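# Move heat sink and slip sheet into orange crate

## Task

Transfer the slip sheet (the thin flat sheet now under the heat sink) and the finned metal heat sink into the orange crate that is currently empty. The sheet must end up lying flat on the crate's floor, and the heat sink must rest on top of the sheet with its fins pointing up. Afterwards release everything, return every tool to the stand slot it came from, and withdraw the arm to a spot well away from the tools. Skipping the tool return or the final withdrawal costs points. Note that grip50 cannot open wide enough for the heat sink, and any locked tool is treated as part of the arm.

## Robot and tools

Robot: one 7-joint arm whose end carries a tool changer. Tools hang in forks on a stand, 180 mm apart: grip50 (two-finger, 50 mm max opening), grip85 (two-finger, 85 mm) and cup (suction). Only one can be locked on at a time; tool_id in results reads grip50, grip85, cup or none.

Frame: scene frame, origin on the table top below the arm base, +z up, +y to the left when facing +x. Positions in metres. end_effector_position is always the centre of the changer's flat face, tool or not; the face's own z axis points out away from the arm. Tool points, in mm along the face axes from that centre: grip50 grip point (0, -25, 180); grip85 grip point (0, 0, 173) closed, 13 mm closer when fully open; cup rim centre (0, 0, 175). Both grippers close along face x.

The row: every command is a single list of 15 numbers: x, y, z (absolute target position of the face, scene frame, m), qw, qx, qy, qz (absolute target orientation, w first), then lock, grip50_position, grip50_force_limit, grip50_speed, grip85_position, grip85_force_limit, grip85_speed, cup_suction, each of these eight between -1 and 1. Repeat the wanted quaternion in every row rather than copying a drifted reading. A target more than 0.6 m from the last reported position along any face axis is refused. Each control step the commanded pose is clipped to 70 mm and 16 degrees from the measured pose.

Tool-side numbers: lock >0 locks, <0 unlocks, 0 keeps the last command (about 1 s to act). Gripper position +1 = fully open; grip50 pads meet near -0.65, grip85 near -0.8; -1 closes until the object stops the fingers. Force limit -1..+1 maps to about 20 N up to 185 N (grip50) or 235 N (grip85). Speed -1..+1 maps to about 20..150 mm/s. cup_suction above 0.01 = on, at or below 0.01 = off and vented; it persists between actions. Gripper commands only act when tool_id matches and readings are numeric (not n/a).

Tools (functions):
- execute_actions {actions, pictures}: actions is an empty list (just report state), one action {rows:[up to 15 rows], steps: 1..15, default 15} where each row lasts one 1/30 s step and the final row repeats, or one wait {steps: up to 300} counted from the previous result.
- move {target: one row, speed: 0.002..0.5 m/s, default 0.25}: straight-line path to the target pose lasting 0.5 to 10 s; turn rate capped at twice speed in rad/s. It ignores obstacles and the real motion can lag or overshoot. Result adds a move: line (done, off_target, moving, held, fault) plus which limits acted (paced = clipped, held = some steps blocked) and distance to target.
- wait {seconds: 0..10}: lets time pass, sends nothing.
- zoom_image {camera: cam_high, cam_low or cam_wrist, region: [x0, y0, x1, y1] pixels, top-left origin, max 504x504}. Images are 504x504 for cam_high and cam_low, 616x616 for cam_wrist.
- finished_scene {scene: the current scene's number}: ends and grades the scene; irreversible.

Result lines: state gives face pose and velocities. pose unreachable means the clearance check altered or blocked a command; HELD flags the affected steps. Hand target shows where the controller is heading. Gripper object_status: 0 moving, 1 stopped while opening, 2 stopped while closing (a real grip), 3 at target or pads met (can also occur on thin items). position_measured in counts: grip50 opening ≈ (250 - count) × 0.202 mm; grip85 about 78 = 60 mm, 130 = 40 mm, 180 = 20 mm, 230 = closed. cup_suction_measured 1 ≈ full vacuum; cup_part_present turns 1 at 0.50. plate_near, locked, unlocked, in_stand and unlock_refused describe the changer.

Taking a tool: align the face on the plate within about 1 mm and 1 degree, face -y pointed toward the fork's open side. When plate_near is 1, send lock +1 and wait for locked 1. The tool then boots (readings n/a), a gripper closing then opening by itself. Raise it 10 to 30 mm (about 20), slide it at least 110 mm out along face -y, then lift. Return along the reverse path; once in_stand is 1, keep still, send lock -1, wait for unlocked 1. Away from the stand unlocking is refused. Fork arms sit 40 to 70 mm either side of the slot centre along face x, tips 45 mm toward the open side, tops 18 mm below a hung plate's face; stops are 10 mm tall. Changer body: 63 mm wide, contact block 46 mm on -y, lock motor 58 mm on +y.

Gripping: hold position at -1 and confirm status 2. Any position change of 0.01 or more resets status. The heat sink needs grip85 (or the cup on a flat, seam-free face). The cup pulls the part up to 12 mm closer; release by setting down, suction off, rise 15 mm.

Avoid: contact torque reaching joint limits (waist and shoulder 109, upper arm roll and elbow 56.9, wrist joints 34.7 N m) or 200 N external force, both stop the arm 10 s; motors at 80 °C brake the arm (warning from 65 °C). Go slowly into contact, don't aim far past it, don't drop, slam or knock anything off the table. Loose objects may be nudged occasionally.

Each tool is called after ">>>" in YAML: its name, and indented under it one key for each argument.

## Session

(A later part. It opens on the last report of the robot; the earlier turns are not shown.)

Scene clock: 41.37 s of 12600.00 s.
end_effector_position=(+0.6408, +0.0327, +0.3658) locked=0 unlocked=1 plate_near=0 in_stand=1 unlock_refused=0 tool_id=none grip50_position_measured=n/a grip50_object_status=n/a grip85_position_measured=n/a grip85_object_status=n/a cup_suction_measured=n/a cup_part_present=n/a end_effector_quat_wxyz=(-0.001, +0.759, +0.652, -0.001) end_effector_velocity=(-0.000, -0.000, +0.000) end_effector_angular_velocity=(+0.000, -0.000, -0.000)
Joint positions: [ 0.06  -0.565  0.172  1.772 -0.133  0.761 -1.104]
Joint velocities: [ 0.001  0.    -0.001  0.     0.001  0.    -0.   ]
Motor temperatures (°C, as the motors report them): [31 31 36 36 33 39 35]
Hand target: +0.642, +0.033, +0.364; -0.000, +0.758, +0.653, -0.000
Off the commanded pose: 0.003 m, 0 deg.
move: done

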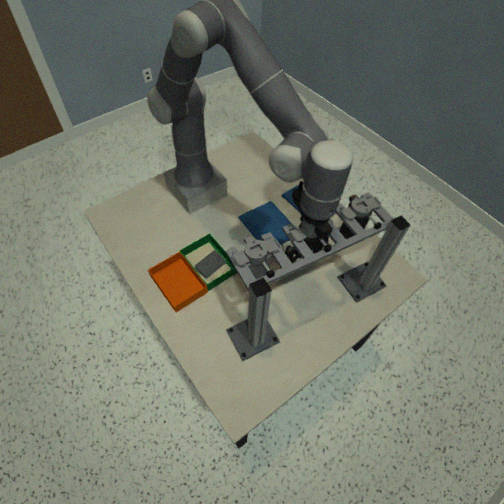

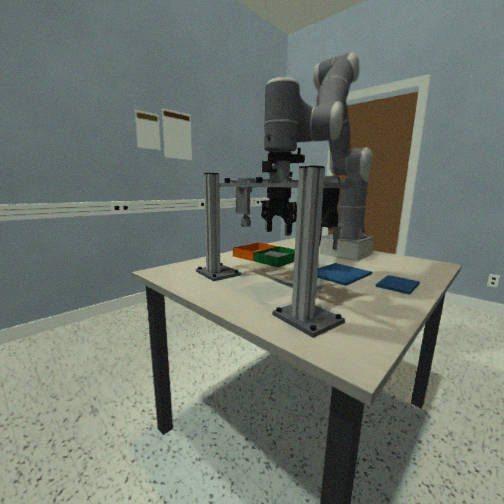

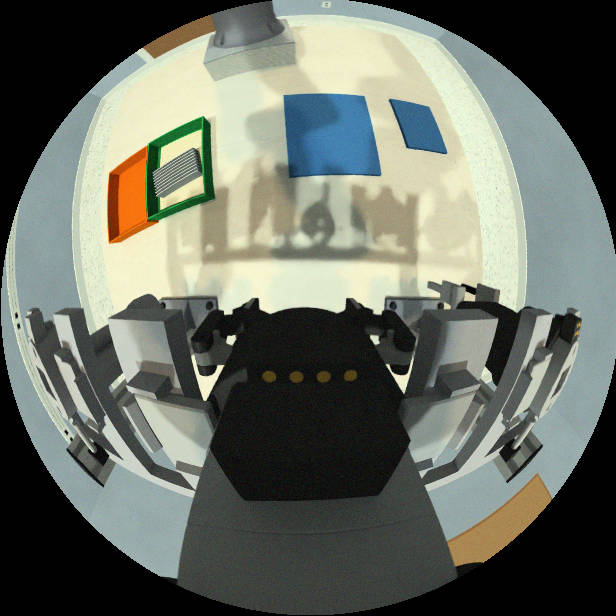

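>>> move:
  target: [0.640,0.0327,0.368,0,0.7632,0.6461,0,0,1,0,0,1,0,0,0]
  speed: 0.01

>>> move:
  target: [0.640,0.0327,0.3632,0,0.7632,0.6461,0,0,1,0,0,1,0,0,0]
  speed: 0.005

Scene clock: 43.77 s of 12600.00 s.
end_effector_position=(+0.6401, +0.0328, +0.3681) locked=0 unlocked=1 plate_near=0 in_stand=1 unlock_refused=0 tool_id=none grip50_position_measured=n/a grip50_object_status=n/a grip85_position_measured=n/a grip85_object_status=n/a cup_suction_measured=n/a cup_part_present=n/a end_effector_quat_wxyz=(+0.000, +0.763, +0.646, +0.000) end_effector_velocity=(-0.000, -0.000, +0.000) end_effector_angular_velocity=(-0.000, -0.000, -0.000)
Joint positions: [ 0.061 -0.559  0.171  1.775 -0.132  0.76  -1.089]
Joint velocities: [-0.  0. -0.  0. -0.  0.  0.]
Motor temperatures (°C, as the motors report them): [31 31 36 36 33 39 35]
Hand target: +0.640, +0.033, +0.368; -0.000, +0.763, +0.646, +0.000
Off the commanded pose: 0.000 m, 0 deg.
move: done

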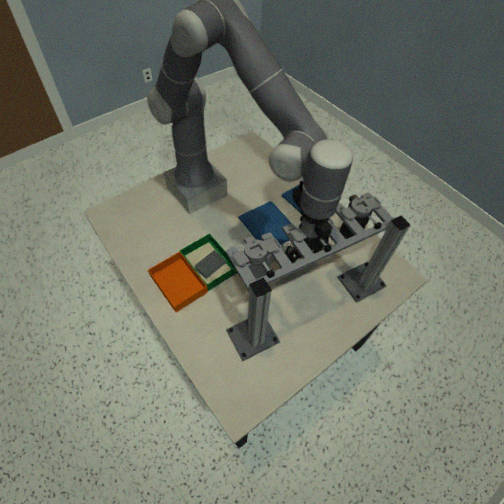

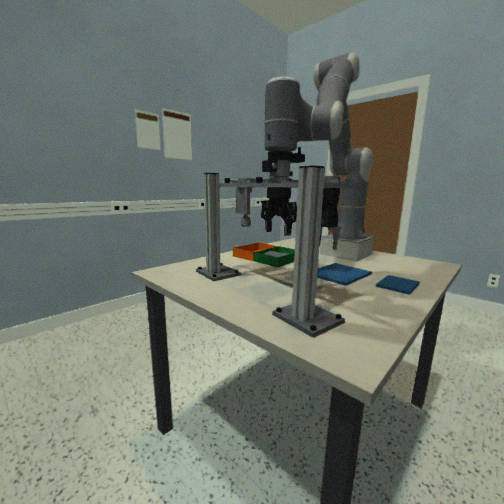

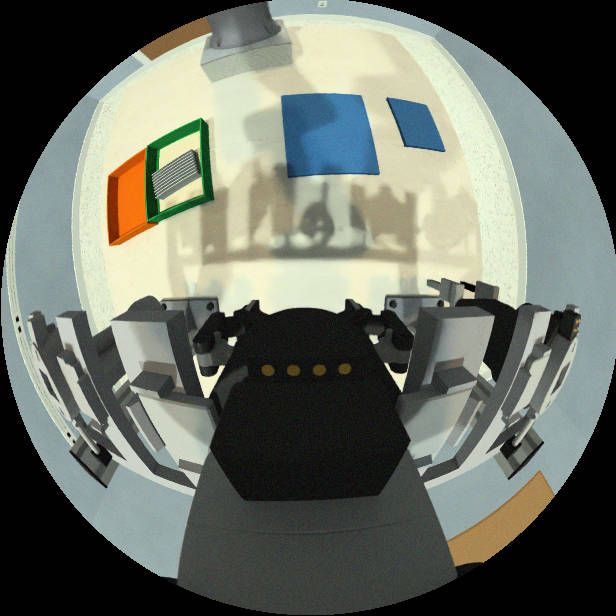

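Scene clock: 44.97 s of 12600.00 s.
end_effector_position=(+0.6400, +0.0327, +0.3646) locked=0 unlocked=1 plate_near=1 in_stand=1 unlock_refused=0 tool_id=none grip50_position_measured=n/a grip50_object_status=n/a grip85_position_measured=n/a grip85_object_status=n/a cup_suction_measured=n/a cup_part_present=n/a end_effector_quat_wxyz=(+0.000, +0.763, +0.646, +0.001) end_effector_velocity=(-0.000, +0.000, +0.000) end_effector_angular_velocity=(+0.000, +0.000, +0.000)
Joint positions: [ 0.062 -0.564  0.17   1.778 -0.133  0.77  -1.088]
Joint velocities: [-0.  0.  0. -0.  0. -0. -0.]
Motor temperatures (°C, as the motors report them): [31 31 36 36 33 39 35]
Hand target: +0.640, +0.033, +0.363; -0.000, +0.763, +0.646, +0.000
Off the commanded pose: 0.001 m, 0 deg.
move: done

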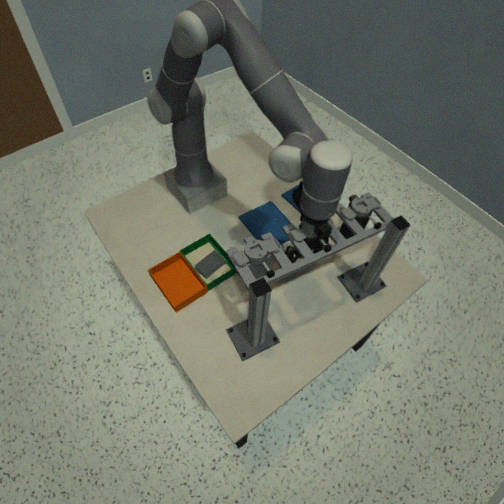

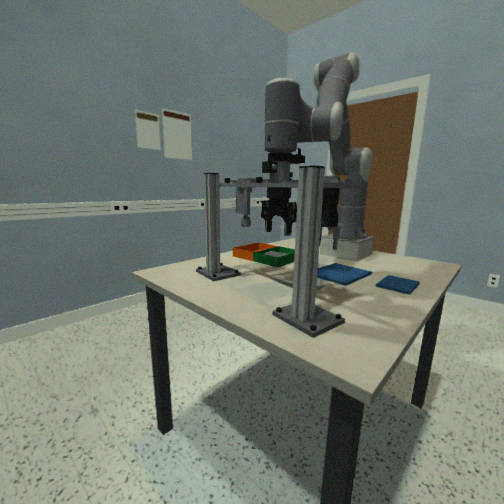

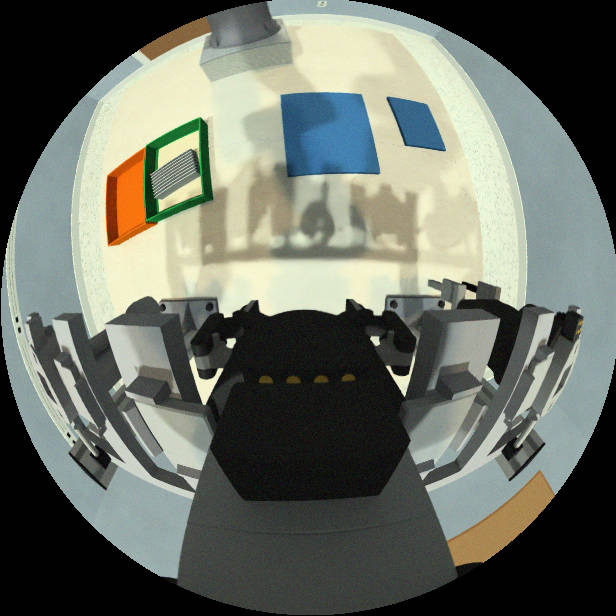

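>>> execute_actions:
  actions:
    - {"rows":[[0.640,0.0327,0.364,0,0.7632,0.6461,0,1,1,0,0,1,0,0,0]],"steps":15}
  pictures: false

>>> execute_actions:
  actions:
    - {"rows":[[0.640,0.0327,0.3646,0,0.7632,0.6461,0,1,1,0,0,1,1,1,0]],"steps":15}
  pictures: false

>>> execute_actions:
  actions:
    - {"rows":[[0.640,0.0327,0.3646,0,0.7632,0.6461,0,1,1,0,0,1,1,1,0]],"steps":6}
  pictures: false

Scene clock: 46.07 s of 12600.00 s.
end_effector_position=(+0.6399, +0.0327, +0.3647) locked=0 unlocked=0 plate_near=1 in_stand=1 unlock_refused=0 tool_id=none grip50_position_measured=n/a grip50_object_status=n/a grip85_position_measured=n/a grip85_object_status=n/a cup_suction_measured=n/a cup_part_present=n/a end_effector_quat_wxyz=(+0.000, +0.763, +0.646, +0.000) end_effector_velocity=(+0.000, +0.000, +0.000) end_effector_angular_velocity=(-0.000, -0.001, +0.001)
Joint positions: [ 0.062 -0.564  0.17   1.777 -0.133  0.769 -1.088]
Joint velocities: [ 0.  0. -0. -0. -0.  0. -0.]
Motor temperatures (°C, as the motors report them): [31 31 36 36 33 39 35]
Hand target: +0.640, +0.033, +0.364; +0.000, +0.763, +0.646, -0.000
Off the commanded pose: 0.001 m, 0 deg.
Steps of this call (steps 1 to 18: nothing new was sent; steps 19 to 33: all 15 steps of this action). Readings (end_effector_position | what the end effector reports):
19: (+0.6400, +0.0327, +0.3646) | locked=0 unlocked=0 plate_near=1 in_stand=1 unlock_refused=0 tool_id=none grip50_position_measured=n/a grip50_object_status=n/a grip85_position_measured=n/a grip85_object_status=n/a cup_suction_measured=n/a cup_part_present=n/a
20: (+0.6399, +0.0327, +0.3648) | locked=0 unlocked=0 plate_near=1 in_stand=1 unlock_refused=0 tool_id=none grip50_position_measured=n/a grip50_object_status=n/a grip85_position_measured=n/a grip85_object_status=n/a cup_suction_measured=n/a cup_part_present=n/a
22: (+0.6399, +0.0327, +0.3647) | locked=0 unlocked=0 plate_near=1 in_stand=1 unlock_refused=0 tool_id=none grip50_position_measured=n/a grip50_object_status=n/a grip85_position_measured=n/a grip85_object_status=n/a cup_suction_measured=n/a cup_part_present=n/a
26: (+0.6399, +0.0327, +0.3647) | locked=0 unlocked=0 plate_near=1 in_stand=1 unlock_refused=0 tool_id=none grip50_position_measured=n/a grip50_object_status=n/a grip85_position_measured=n/a grip85_object_status=n/a cup_suction_measured=n/a cup_part_present=n/a
33: the state above

Scene clock: 46.57 s of 12600.00 s.
end_effector_position=(+0.6401, +0.0328, +0.3651) locked=1 unlocked=0 plate_near=1 in_stand=1 unlock_refused=0 tool_id=grip85 grip50_position_measured=n/a grip50_object_status=n/a grip85_position_measured=n/a grip85_object_status=n/a cup_suction_measured=n/a cup_part_present=n/a end_effector_quat_wxyz=(+0.000, +0.764, +0.646, +0.001) end_effector_velocity=(+0.000, -0.000, +0.000) end_effector_angular_velocity=(+0.000, -0.000, +0.000)
Joint positions: [ 0.062 -0.564  0.17   1.777 -0.132  0.768 -1.088]
Joint velocities: [-0.  0.  0. -0.  0. -0. -0.]
Motor temperatures (°C, as the motors report them): [31 31 36 36 33 39 35]
Hand target: +0.640, +0.033, +0.365; -0.000, +0.763, +0.646, +0.000
Off the commanded pose: 0.001 m, 0 deg.
Steps of this call (steps 1 to 15: all 15 steps of this action). Readings (end_effector_position | what the end effector reports):
1: (+0.6399, +0.0327, +0.3648) | locked=0 unlocked=0 plate_near=1 in_stand=1 unlock_refused=0 tool_id=none grip50_position_measured=n/a grip50_object_status=n/a grip85_position_measured=n/a grip85_object_status=n/a cup_suction_measured=n/a cup_part_present=n/a
2: (+0.6399, +0.0327, +0.3649) | locked=0 unlocked=0 plate_near=1 in_stand=1 unlock_refused=0 tool_id=none grip50_position_measured=n/a grip50_object_status=n/a grip85_position_measured=n/a grip85_object_status=n/a cup_suction_measured=n/a cup_part_present=n/a
4: (+0.6400, +0.0327, +0.3648) | locked=0 unlocked=0 plate_near=1 in_stand=1 unlock_refused=0 tool_id=none grip50_position_measured=n/a grip50_object_status=n/a grip85_position_measured=n/a grip85_object_status=n/a cup_suction_measured=n/a cup_part_present=n/a
8: (+0.6400, +0.0328, +0.3649) | locked=0 unlocked=0 plate_near=1 in_stand=1 unlock_refused=0 tool_id=none grip50_position_measured=n/a grip50_object_status=n/a grip85_position_measured=n/a grip85_object_status=n/a cup_suction_measured=n/a cup_part_present=n/a
15: the state above

Scene clock: 46.77 s of 12600.00 s.
end_effector_position=(+0.6401, +0.0328, +0.3651) locked=1 unlocked=0 plate_near=1 in_stand=1 unlock_refused=0 tool_id=grip85 grip50_position_measured=n/a grip50_object_status=n/a grip85_position_measured=n/a grip85_object_status=n/a cup_suction_measured=n/a cup_part_present=n/a end_effector_quat_wxyz=(+0.000, +0.764, +0.646, +0.001) end_effector_velocity=(-0.000, +0.000, +0.000) end_effector_angular_velocity=(+0.000, -0.000, -0.000)
Joint positions: [ 0.062 -0.564  0.17   1.777 -0.132  0.768 -1.088]
Joint velocities: [ 0.  0. -0.  0.  0.  0.  0.]
Motor temperatures (°C, as the motors report them): [31 31 36 36 33 39 35]
Hand target: +0.640, +0.033, +0.365; +0.000, +0.763, +0.646, +0.000
Off the commanded pose: 0.001 m, 0 deg.
Steps of this call (steps 1 to 6: all 6 steps of this action). Readings (end_effector_position | what the end effector reports):
1: (+0.6401, +0.0328, +0.3651) | locked=1 unlocked=0 plate_near=1 in_stand=1 unlock_refused=0 tool_id=grip85 grip50_position_measured=n/a grip50_object_status=n/a grip85_position_measured=n/a grip85_object_status=n/a cup_suction_measured=n/a cup_part_present=n/a
2: (+0.6401, +0.0328, +0.3651) | locked=1 unlocked=0 plate_near=1 in_stand=1 unlock_refused=0 tool_id=grip85 grip50_position_measured=n/a grip50_object_status=n/a grip85_position_measured=n/a grip85_object_status=n/a cup_suction_measured=n/a cup_part_present=n/a
4: (+0.6401, +0.0328, +0.3651) | locked=1 unlocked=0 plate_near=1 in_stand=1 unlock_refused=0 tool_id=grip85 grip50_position_measured=n/a grip50_object_status=n/a grip85_position_measured=n/a grip85_object_status=n/a cup_suction_measured=n/a cup_part_present=n/a
6: the state above

>>> move:
  target: [0.640,0.0327,0.385,0,0.7632,0.6461,0,0,1,0,0,1,1,1,0]
  speed: 0.05

>>> move:
  target: [0.515,0.0536,0.385,0,0.7632,0.6461,0,0,1,0,0,1,1,1,0]
  speed: 0.12

Scene clock: 48.00 s of 12600.00 s.
end_effector_position=(+0.6400, +0.0326, +0.3852) locked=1 unlocked=0 plate_near=1 in_stand=0 unlock_refused=0 tool_id=grip85 grip50_position_measured=n/a grip50_object_status=n/a grip85_position_measured=n/a grip85_object_status=n/a cup_suction_measured=n/a cup_part_present=n/a end_effector_quat_wxyz=(+0.000, +0.763, +0.646, +0.000) end_effector_velocity=(-0.000, -0.000, -0.000) end_effector_angular_velocity=(-0.000, +0.001, -0.000)
Joint positions: [ 0.058 -0.533  0.176  1.763 -0.126  0.723 -1.093]
Joint velocities: [-0.    -0.     0.    -0.    -0.    -0.001  0.   ]
Motor temperatures (°C, as the motors report them): [31 32 36 36 33 39 35]
Hand target: +0.640, +0.033, +0.385; +0.000, +0.763, +0.646, -0.000
Off the commanded pose: 0.000 m, 0 deg.
move: done

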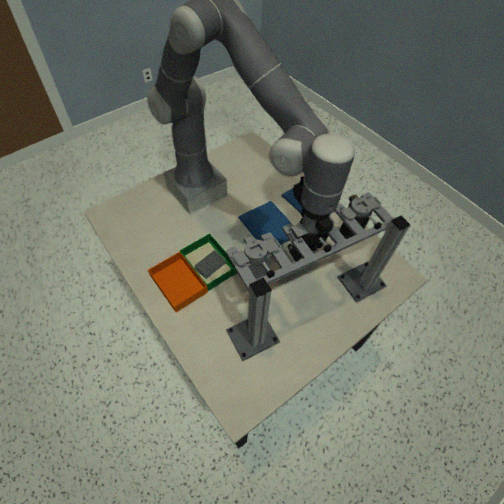

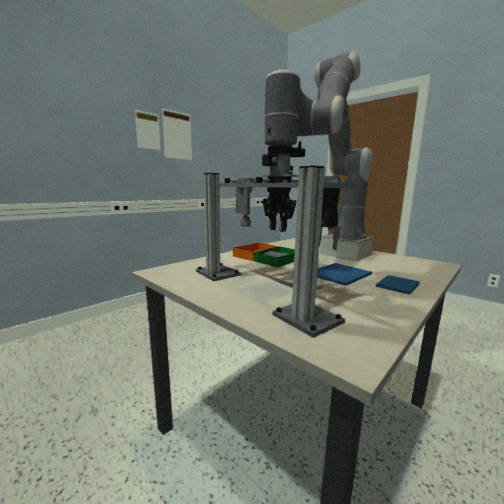

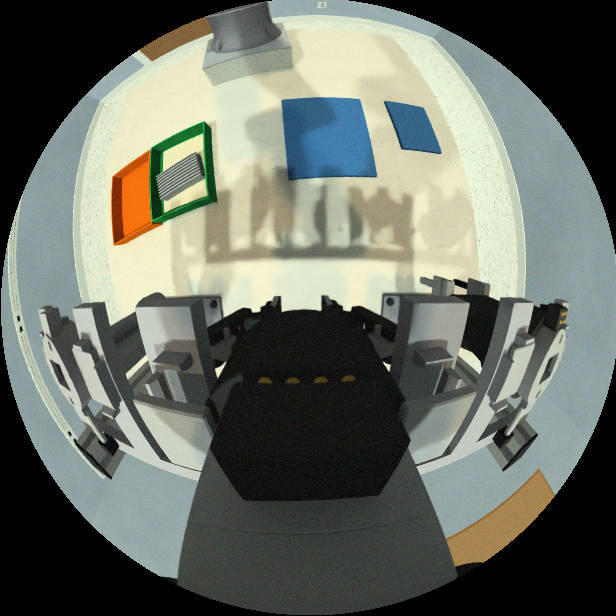

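Scene clock: 49.37 s of 12600.00 s.
end_effector_position=(+0.5149, +0.0535, +0.3845) locked=1 unlocked=0 plate_near=1 in_stand=0 unlock_refused=0 tool_id=grip85 grip50_position_measured=n/a grip50_object_status=n/a grip85_position_measured=n/a grip85_object_status=n/a cup_suction_measured=n/a cup_part_present=n/a end_effector_quat_wxyz=(-0.000, +0.763, +0.646, -0.000) end_effector_velocity=(-0.000, -0.000, -0.000) end_effector_angular_velocity=(+0.000, +0.001, -0.000)
Joint positions: [ 0.079 -0.3    0.23   2.143 -0.114  0.869 -1.   ]
Joint velocities: [-0.    -0.001  0.    -0.     0.     0.    -0.001]
Motor temperatures (°C, as the motors report them): [31 32 36 36 33 39 35]
Hand target: +0.515, +0.053, +0.385; +0.000, +0.763, +0.646, -0.000
Off the commanded pose: 0.000 m, 0 deg.
move: done

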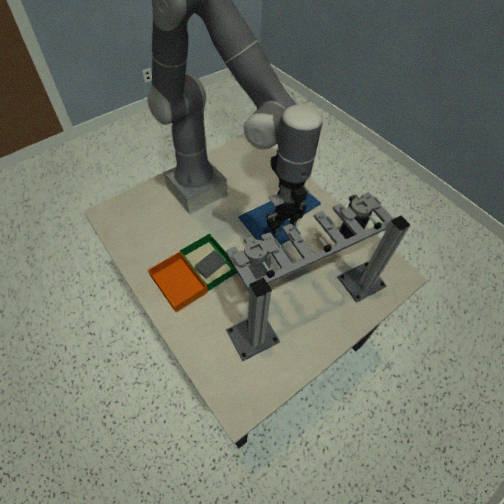

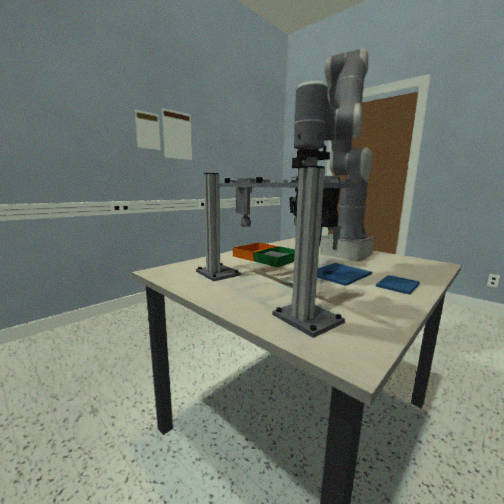

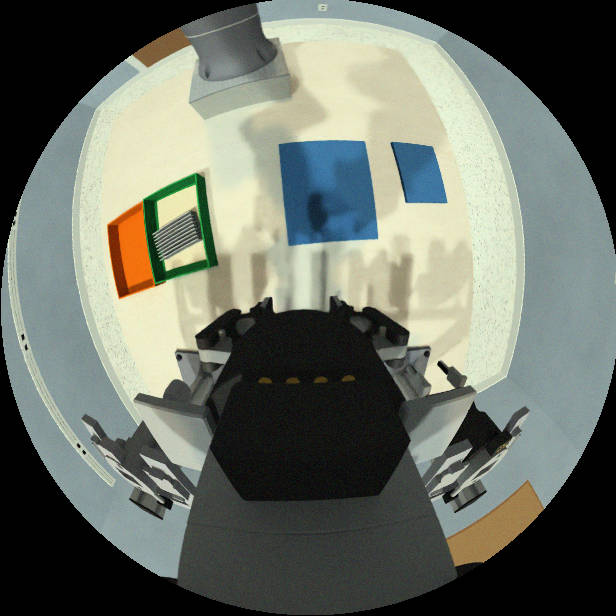

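>>> move:
  target: [0.363,-0.175,0.33,0,0.988,0.156,0,0,1,0,0,1,1,1,0]

Scene clock: 53.13 s of 12600.00 s.
end_effector_position=(+0.3640, -0.1763, +0.3292) locked=1 unlocked=0 plate_near=1 in_stand=0 unlock_refused=0 tool_id=grip85 grip50_position_measured=n/a grip50_object_status=n/a grip85_position_measured=3 grip85_object_status=3 cup_suction_measured=n/a cup_part_present=n/a end_effector_quat_wxyz=(+0.002, +0.988, +0.156, +0.000) end_effector_velocity=(+0.000, +0.001, -0.000) end_effector_angular_velocity=(-0.000, +0.000, +0.003)
Joint positions: [-0.145 -0.197 -0.039  2.525  0.006  1.161 -0.482]
Joint velocities: [ 0.002 -0.    -0.     0.    -0.     0.    -0.001]
Motor temperatures (°C, as the motors report them): [31 32 36 36 33 39 35]
Hand target: +0.364, -0.176, +0.329; +0.002, +0.988, +0.156, +0.000
Off the commanded pose: 0.002 m, 0 deg.
move: done

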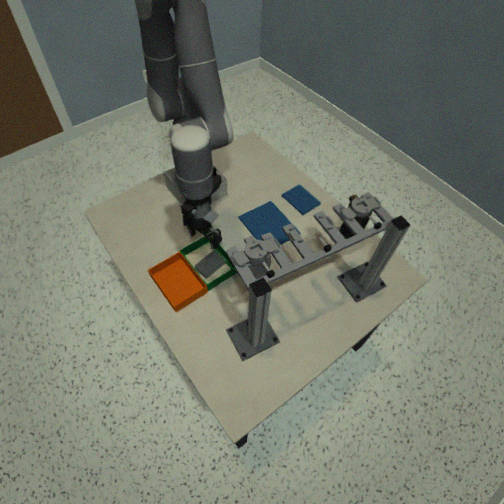

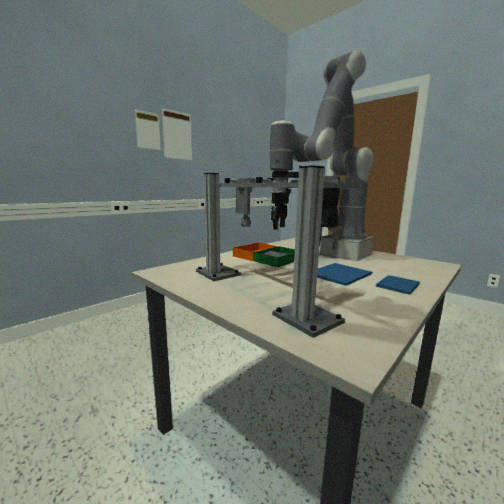

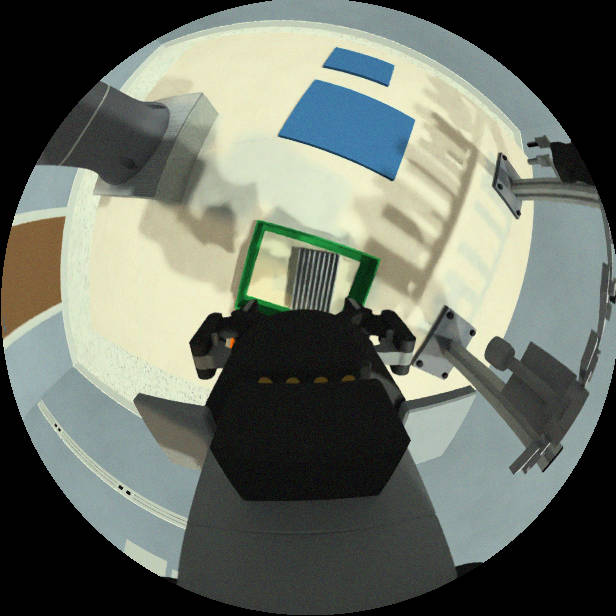

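>>> move:
  target: [0.3685,-0.164,0.265,0,0.9936,0.1132,0,0,1,0,0,1,1,1,0]
  speed: 0.1

>>> zoom_image:
  camera: "cam_wrist"
  region: [158, 170, 458, 390]

Scene clock: 55.30 s of 12600.00 s.
end_effector_position=(+0.3686, -0.1639, +0.2647) locked=1 unlocked=0 plate_near=1 in_stand=0 unlock_refused=0 tool_id=grip85 grip50_position_measured=n/a grip50_object_status=n/a grip85_position_measured=3 grip85_object_status=3 cup_suction_measured=n/a cup_part_present=n/a end_effector_quat_wxyz=(-0.000, +0.994, +0.113, -0.000) end_effector_velocity=(+0.000, +0.000, +0.001) end_effector_angular_velocity=(-0.000, -0.001, -0.000)
Joint positions: [-0.111 -0.431 -0.028  2.519  0.056  1.387 -0.398]
Joint velocities: [ 0.     0.002 -0.    -0.    -0.    -0.001  0.001]
Motor temperatures (°C, as the motors report them): [31 32 36 36 33 39 35]
Hand target: +0.369, -0.164, +0.265; -0.000, +0.994, +0.113, +0.000
Off the commanded pose: 0.000 m, 0 deg.
move: done

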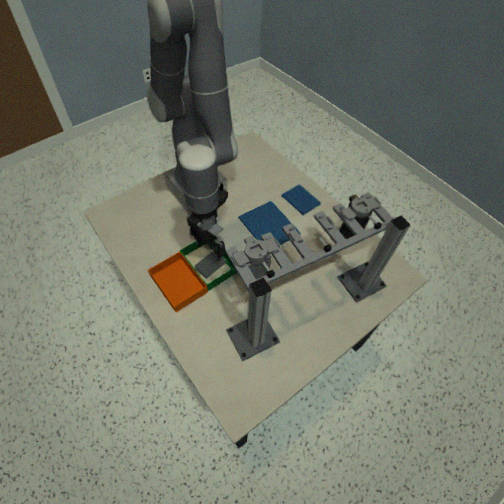

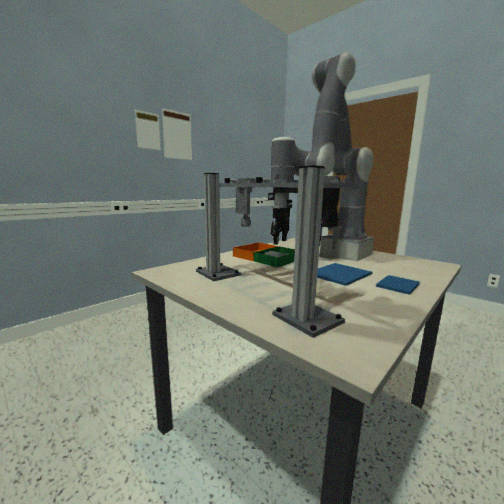

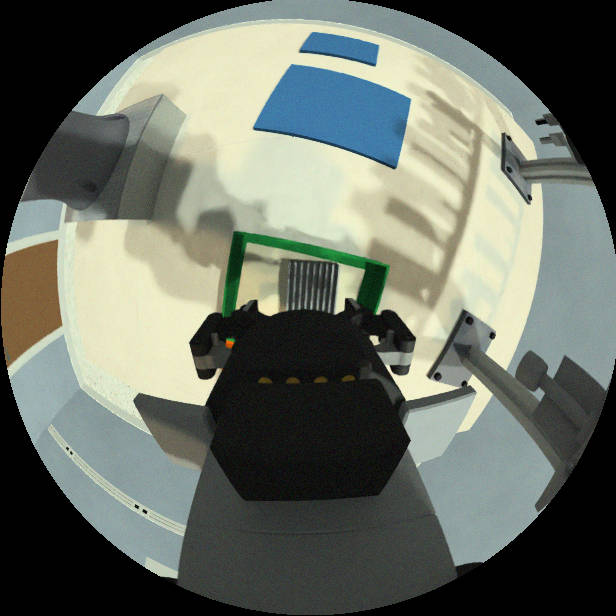

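Region (158, 170, 458, 390) of cam_wrist's 616x616 image, scaled by 1.680, with more detail than that image has; it fills the top 370 rows of this view, and the rest is white.

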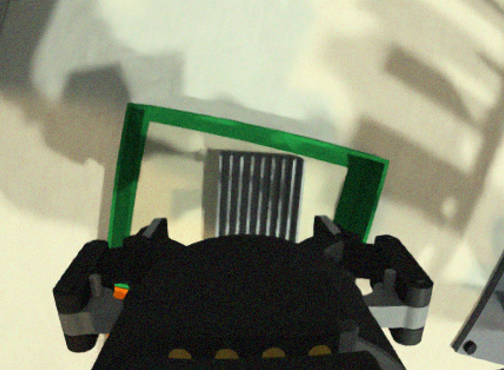

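>>> move:
  target: [0.3735,-0.163,0.205,0,0.9954,0.0958,0,0,1,0,0,1,1,1,0]
  speed: 0.04

>>> zoom_image:
  camera: "cam_high"
  region: [140, 200, 280, 310]

Scene clock: 58.00 s of 12600.00 s.
end_effector_position=(+0.3736, -0.1630, +0.2048) locked=1 unlocked=0 plate_near=1 in_stand=0 unlock_refused=0 tool_id=grip85 grip50_position_measured=n/a grip50_object_status=n/a grip85_position_measured=3 grip85_object_status=3 cup_suction_measured=n/a cup_part_present=n/a end_effector_quat_wxyz=(+0.000, +0.995, +0.096, -0.000) end_effector_velocity=(+0.000, -0.000, +0.000) end_effector_angular_velocity=(+0.000, -0.001, -0.000)
Joint positions: [-0.119 -0.657 -0.005  2.463  0.09   1.558 -0.386]
Joint velocities: [-0.     0.001  0.     0.     0.    -0.     0.   ]
Motor temperatures (°C, as the motors report them): [31 32 36 36 33 39 35]
Hand target: +0.374, -0.163, +0.205; -0.000, +0.995, +0.096, -0.000
Off the commanded pose: 0.000 m, 0 deg.
move: done

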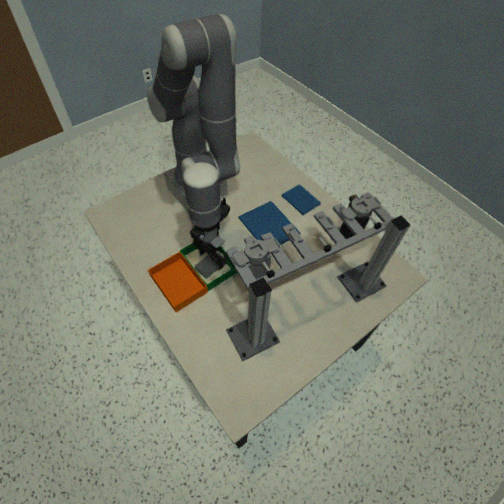

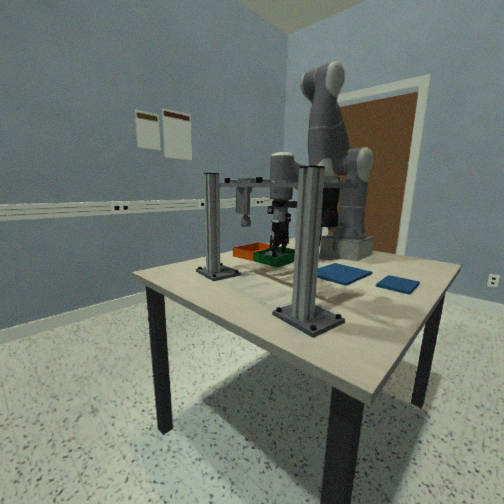

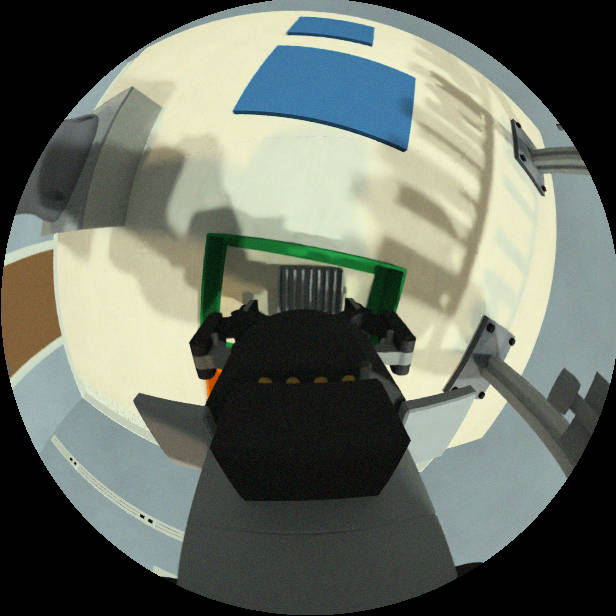

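Region (140, 200, 280, 310) of cam_high's 504x504 image, scaled by 3.600, with more detail than that image has; it fills the top 396 rows of this view, and the rest is white.

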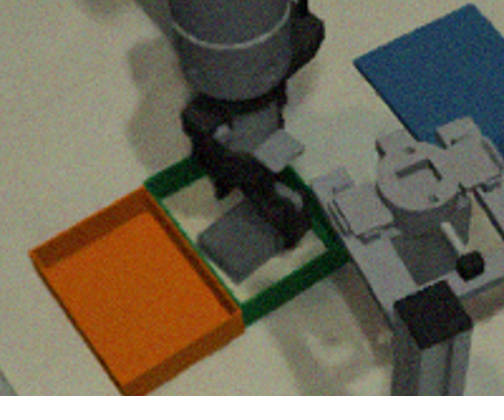

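>>> move:
  target: [0.3755,-0.168,0.190,0,0.9954,0.0958,0,0,1,0,0,1,1,1,0]
  speed: 0.02

>>> move:
  target: [0.3755,-0.168,0.190,0,0.9954,0.0958,0,0,1,0,0,-1,0,-0.3,0]
  speed: 0.02

Scene clock: 59.73 s of 12600.00 s.
end_effector_position=(+0.3755, -0.1681, +0.1899) locked=1 unlocked=0 plate_near=1 in_stand=0 unlock_refused=0 tool_id=grip85 grip50_position_measured=n/a grip50_object_status=n/a grip85_position_measured=3 grip85_object_status=3 cup_suction_measured=n/a cup_part_present=n/a end_effector_quat_wxyz=(+0.000, +0.995, +0.096, -0.000) end_effector_velocity=(+0.000, -0.000, -0.000) end_effector_angular_velocity=(+0.000, -0.000, -0.000)
Joint positions: [-0.136 -0.711 -0.001  2.439  0.088  1.589 -0.397]
Joint velocities: [-0. -0.  0. -0. -0.  0.  0.]
Motor temperatures (°C, as the motors report them): [31 32 36 36 33 39 35]
Hand target: +0.376, -0.168, +0.190; +0.000, +0.995, +0.096, +0.000
Off the commanded pose: 0.000 m, 0 deg.
move: done

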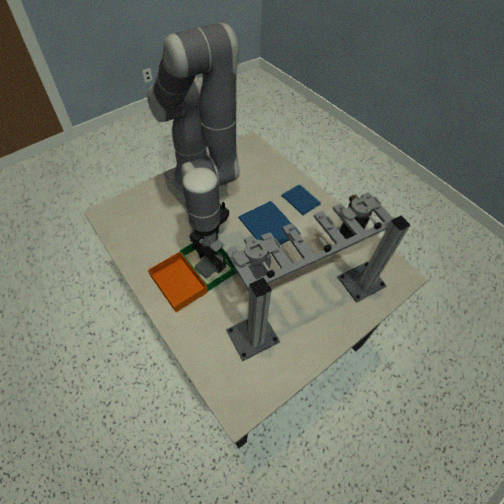

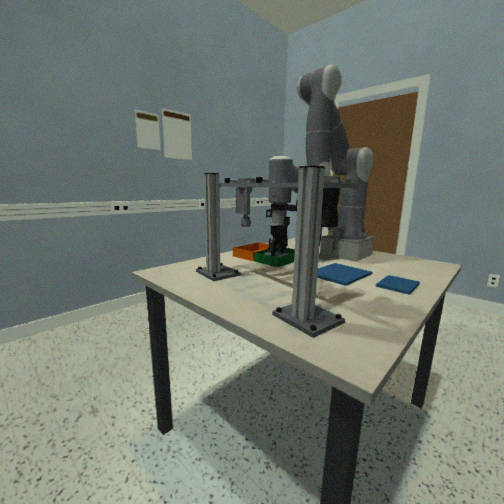

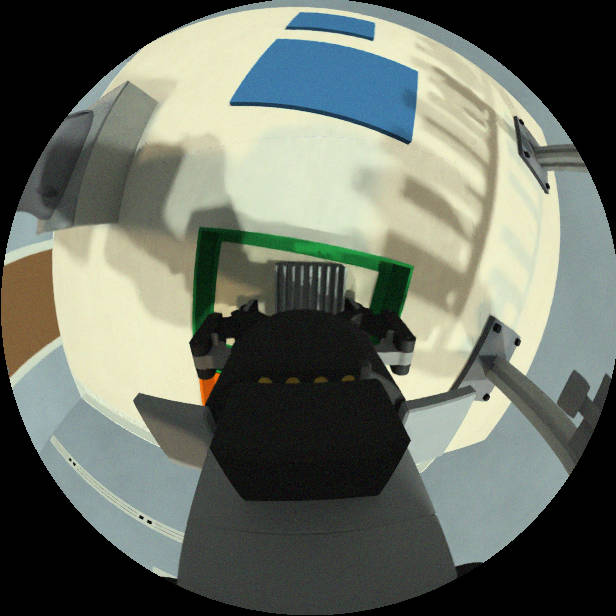

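Scene clock: 60.50 s of 12600.00 s.
end_effector_position=(+0.3780, -0.1681, +0.1923) locked=1 unlocked=0 plate_near=1 in_stand=0 unlock_refused=0 tool_id=grip85 grip50_position_measured=n/a grip50_object_status=n/a grip85_position_measured=79 grip85_object_status=2 cup_suction_measured=n/a cup_part_present=n/a end_effector_quat_wxyz=(+0.001, +0.995, +0.096, +0.005) end_effector_velocity=(+0.000, +0.000, -0.000) end_effector_angular_velocity=(+0.000, +0.001, +0.001)
Joint positions: [-0.136 -0.706 -0.     2.438  0.086  1.593 -0.396]
Joint velocities: [-0.    -0.    -0.     0.    -0.002 -0.     0.001]
Motor temperatures (°C, as the motors report them): [31 32 36 36 33 39 35]
Hand target: +0.375, -0.168, +0.190; +0.000, +0.995, +0.096, +0.000
Off the commanded pose: 0.003 m, 1 deg.
move: done

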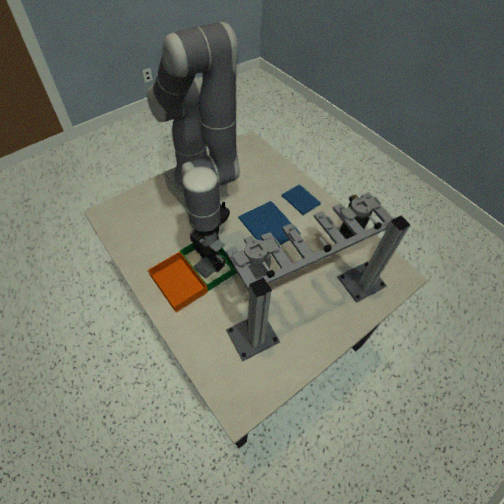

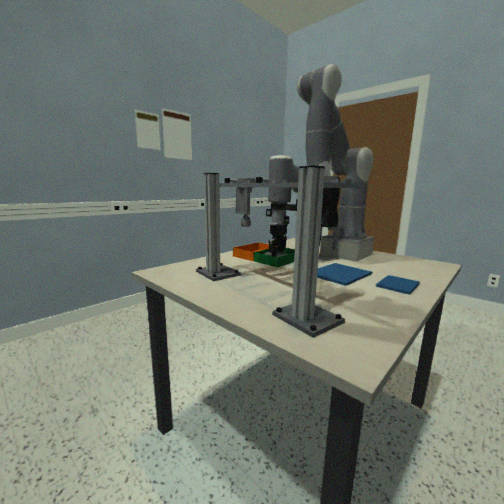

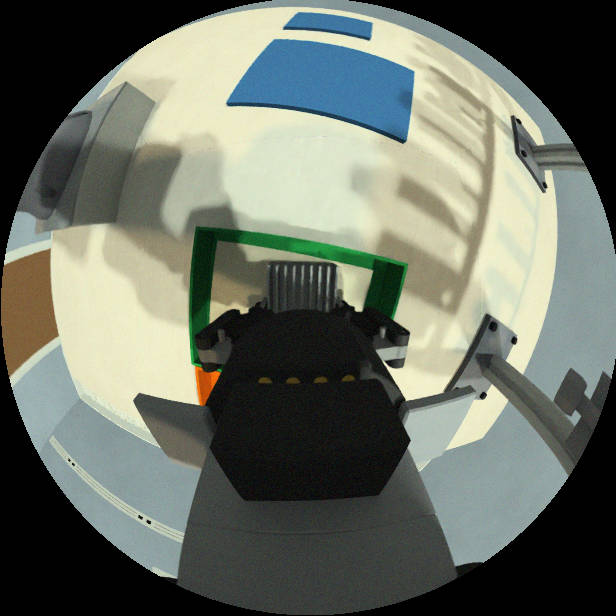

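>>> move:
  target: [0.378,-0.168,0.26,0,0.9954,0.0958,0,0,1,0,0,-1,0,-0.3,0]
  speed: 0.1

>>> move:
  target: [0.40,-0.01,0.25,0,0.9954,0.0958,0,0,1,0,0,-1,0,-0.3,0]
  speed: 0.15

>>> move:
  target: [0.40,-0.01,0.195,0,0.9954,0.0958,0,0,1,0,0,-1,0,-0.3,0]
  speed: 0.06

Scene clock: 62.50 s of 12600.00 s.
end_effector_position=(+0.3778, -0.1679, +0.2601) locked=1 unlocked=0 plate_near=1 in_stand=0 unlock_refused=0 tool_id=grip85 grip50_position_measured=n/a grip50_object_status=n/a grip85_position_measured=80 grip85_object_status=2 cup_suction_measured=n/a cup_part_present=n/a end_effector_quat_wxyz=(-0.000, +0.995, +0.096, -0.000) end_effector_velocity=(-0.000, -0.000, -0.001) end_effector_angular_velocity=(+0.000, +0.001, +0.000)
Joint positions: [-0.114 -0.457 -0.03   2.488  0.062  1.383 -0.376]
Joint velocities: [-0.001 -0.001  0.     0.    -0.     0.    -0.   ]
Motor temperatures (°C, as the motors report them): [31 32 36 36 33 39 35]
Hand target: +0.378, -0.168, +0.260; +0.000, +0.995, +0.096, -0.000
Off the commanded pose: 0.000 m, 0 deg.
move: done

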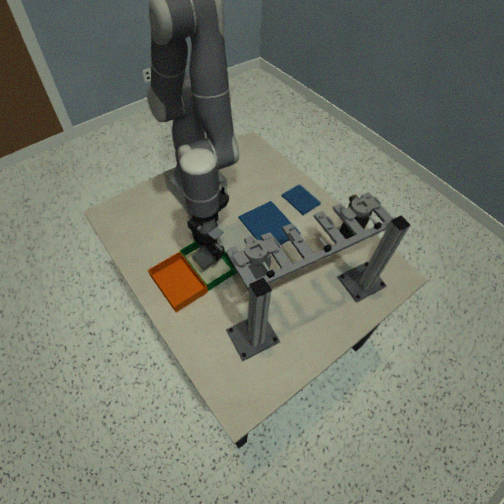

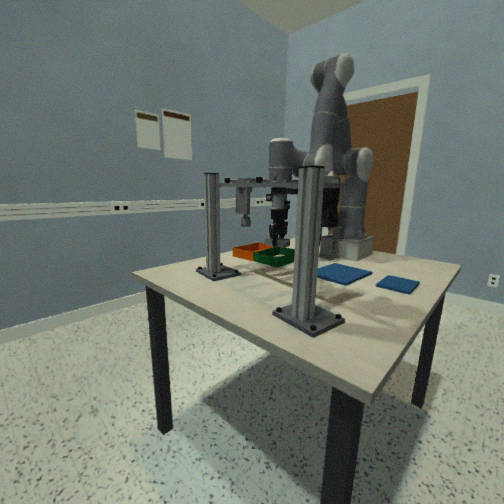

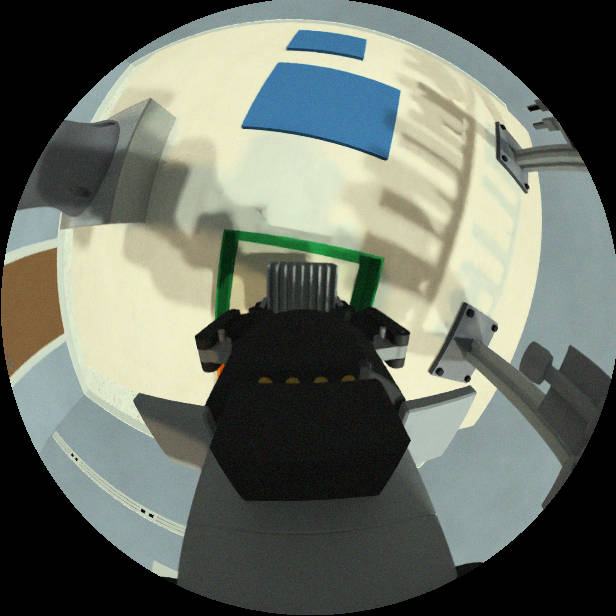

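Scene clock: 63.87 s of 12600.00 s.
end_effector_position=(+0.3994, -0.0090, +0.2498) locked=1 unlocked=0 plate_near=1 in_stand=0 unlock_refused=0 tool_id=grip85 grip50_position_measured=n/a grip50_object_status=n/a grip85_position_measured=80 grip85_object_status=2 cup_suction_measured=n/a cup_part_present=n/a end_effector_quat_wxyz=(-0.002, +0.995, +0.096, -0.000) end_effector_velocity=(+0.000, -0.001, +0.000) end_effector_angular_velocity=(-0.000, -0.000, -0.002)
Joint positions: [ 0.3   -0.485 -0.029  2.518  0.088  1.439  0.013]
Joint velocities: [-0.002 -0.    -0.    -0.     0.     0.     0.   ]
Motor temperatures (°C, as the motors report them): [31 32 36 36 33 39 35]
Hand target: +0.399, -0.009, +0.250; -0.002, +0.995, +0.096, -0.000
Off the commanded pose: 0.001 m, 0 deg.
move: done

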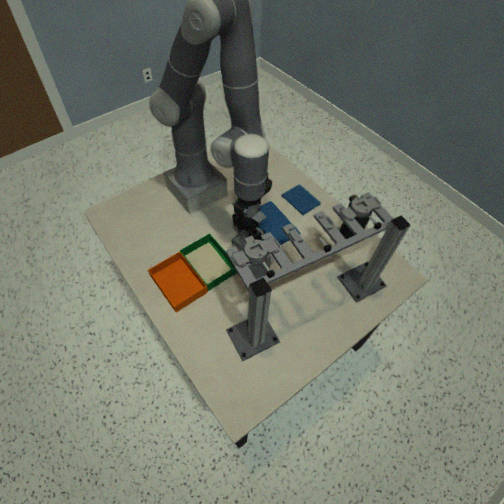

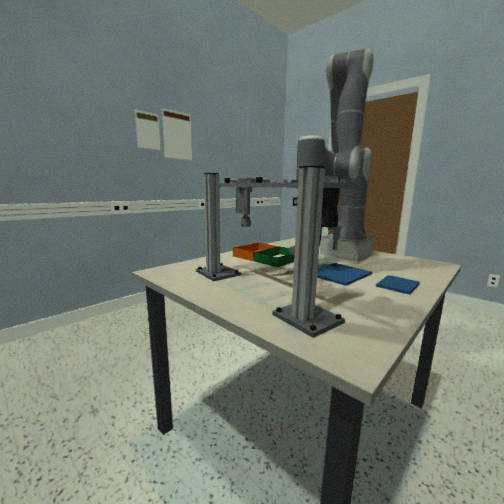

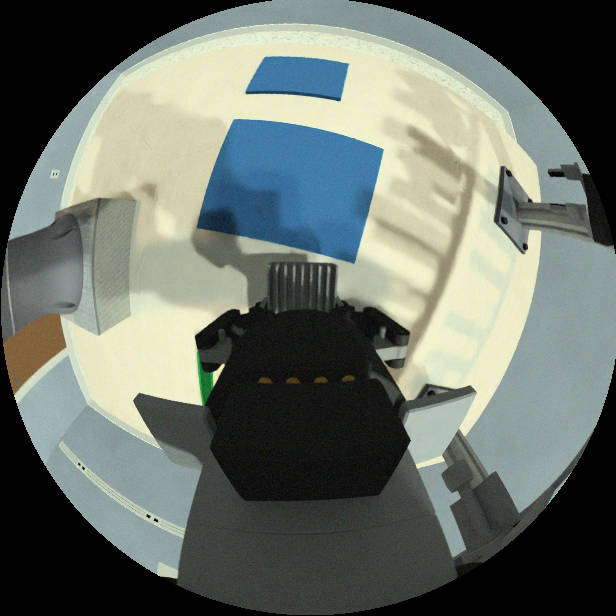

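Scene clock: 65.07 s of 12600.00 s.
end_effector_position=(+0.4000, -0.0101, +0.1948) locked=1 unlocked=0 plate_near=1 in_stand=0 unlock_refused=0 tool_id=grip85 grip50_position_measured=n/a grip50_object_status=n/a grip85_position_measured=80 grip85_object_status=2 cup_suction_measured=n/a cup_part_present=n/a end_effector_quat_wxyz=(+0.000, +0.995, +0.096, -0.000) end_effector_velocity=(+0.000, +0.000, +0.000) end_effector_angular_velocity=(+0.000, -0.001, +0.000)
Joint positions: [ 0.278 -0.694 -0.004  2.471  0.105  1.601 -0.002]
Joint velocities: [ 0.     0.    -0.    -0.    -0.     0.001  0.   ]
Motor temperatures (°C, as the motors report them): [31 32 36 36 33 39 35]
Hand target: +0.400, -0.010, +0.195; -0.000, +0.995, +0.096, +0.000
Off the commanded pose: 0.000 m, 0 deg.
move: done

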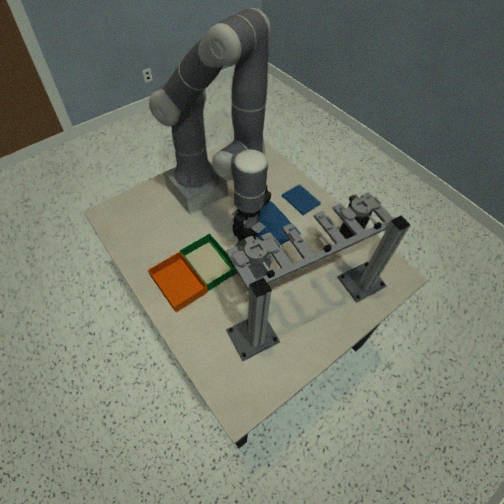

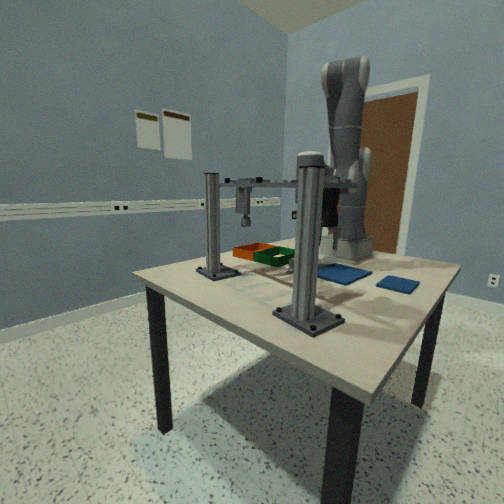

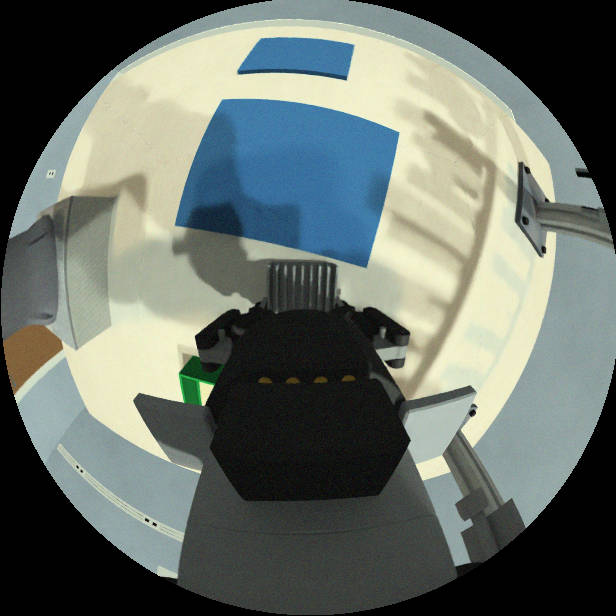

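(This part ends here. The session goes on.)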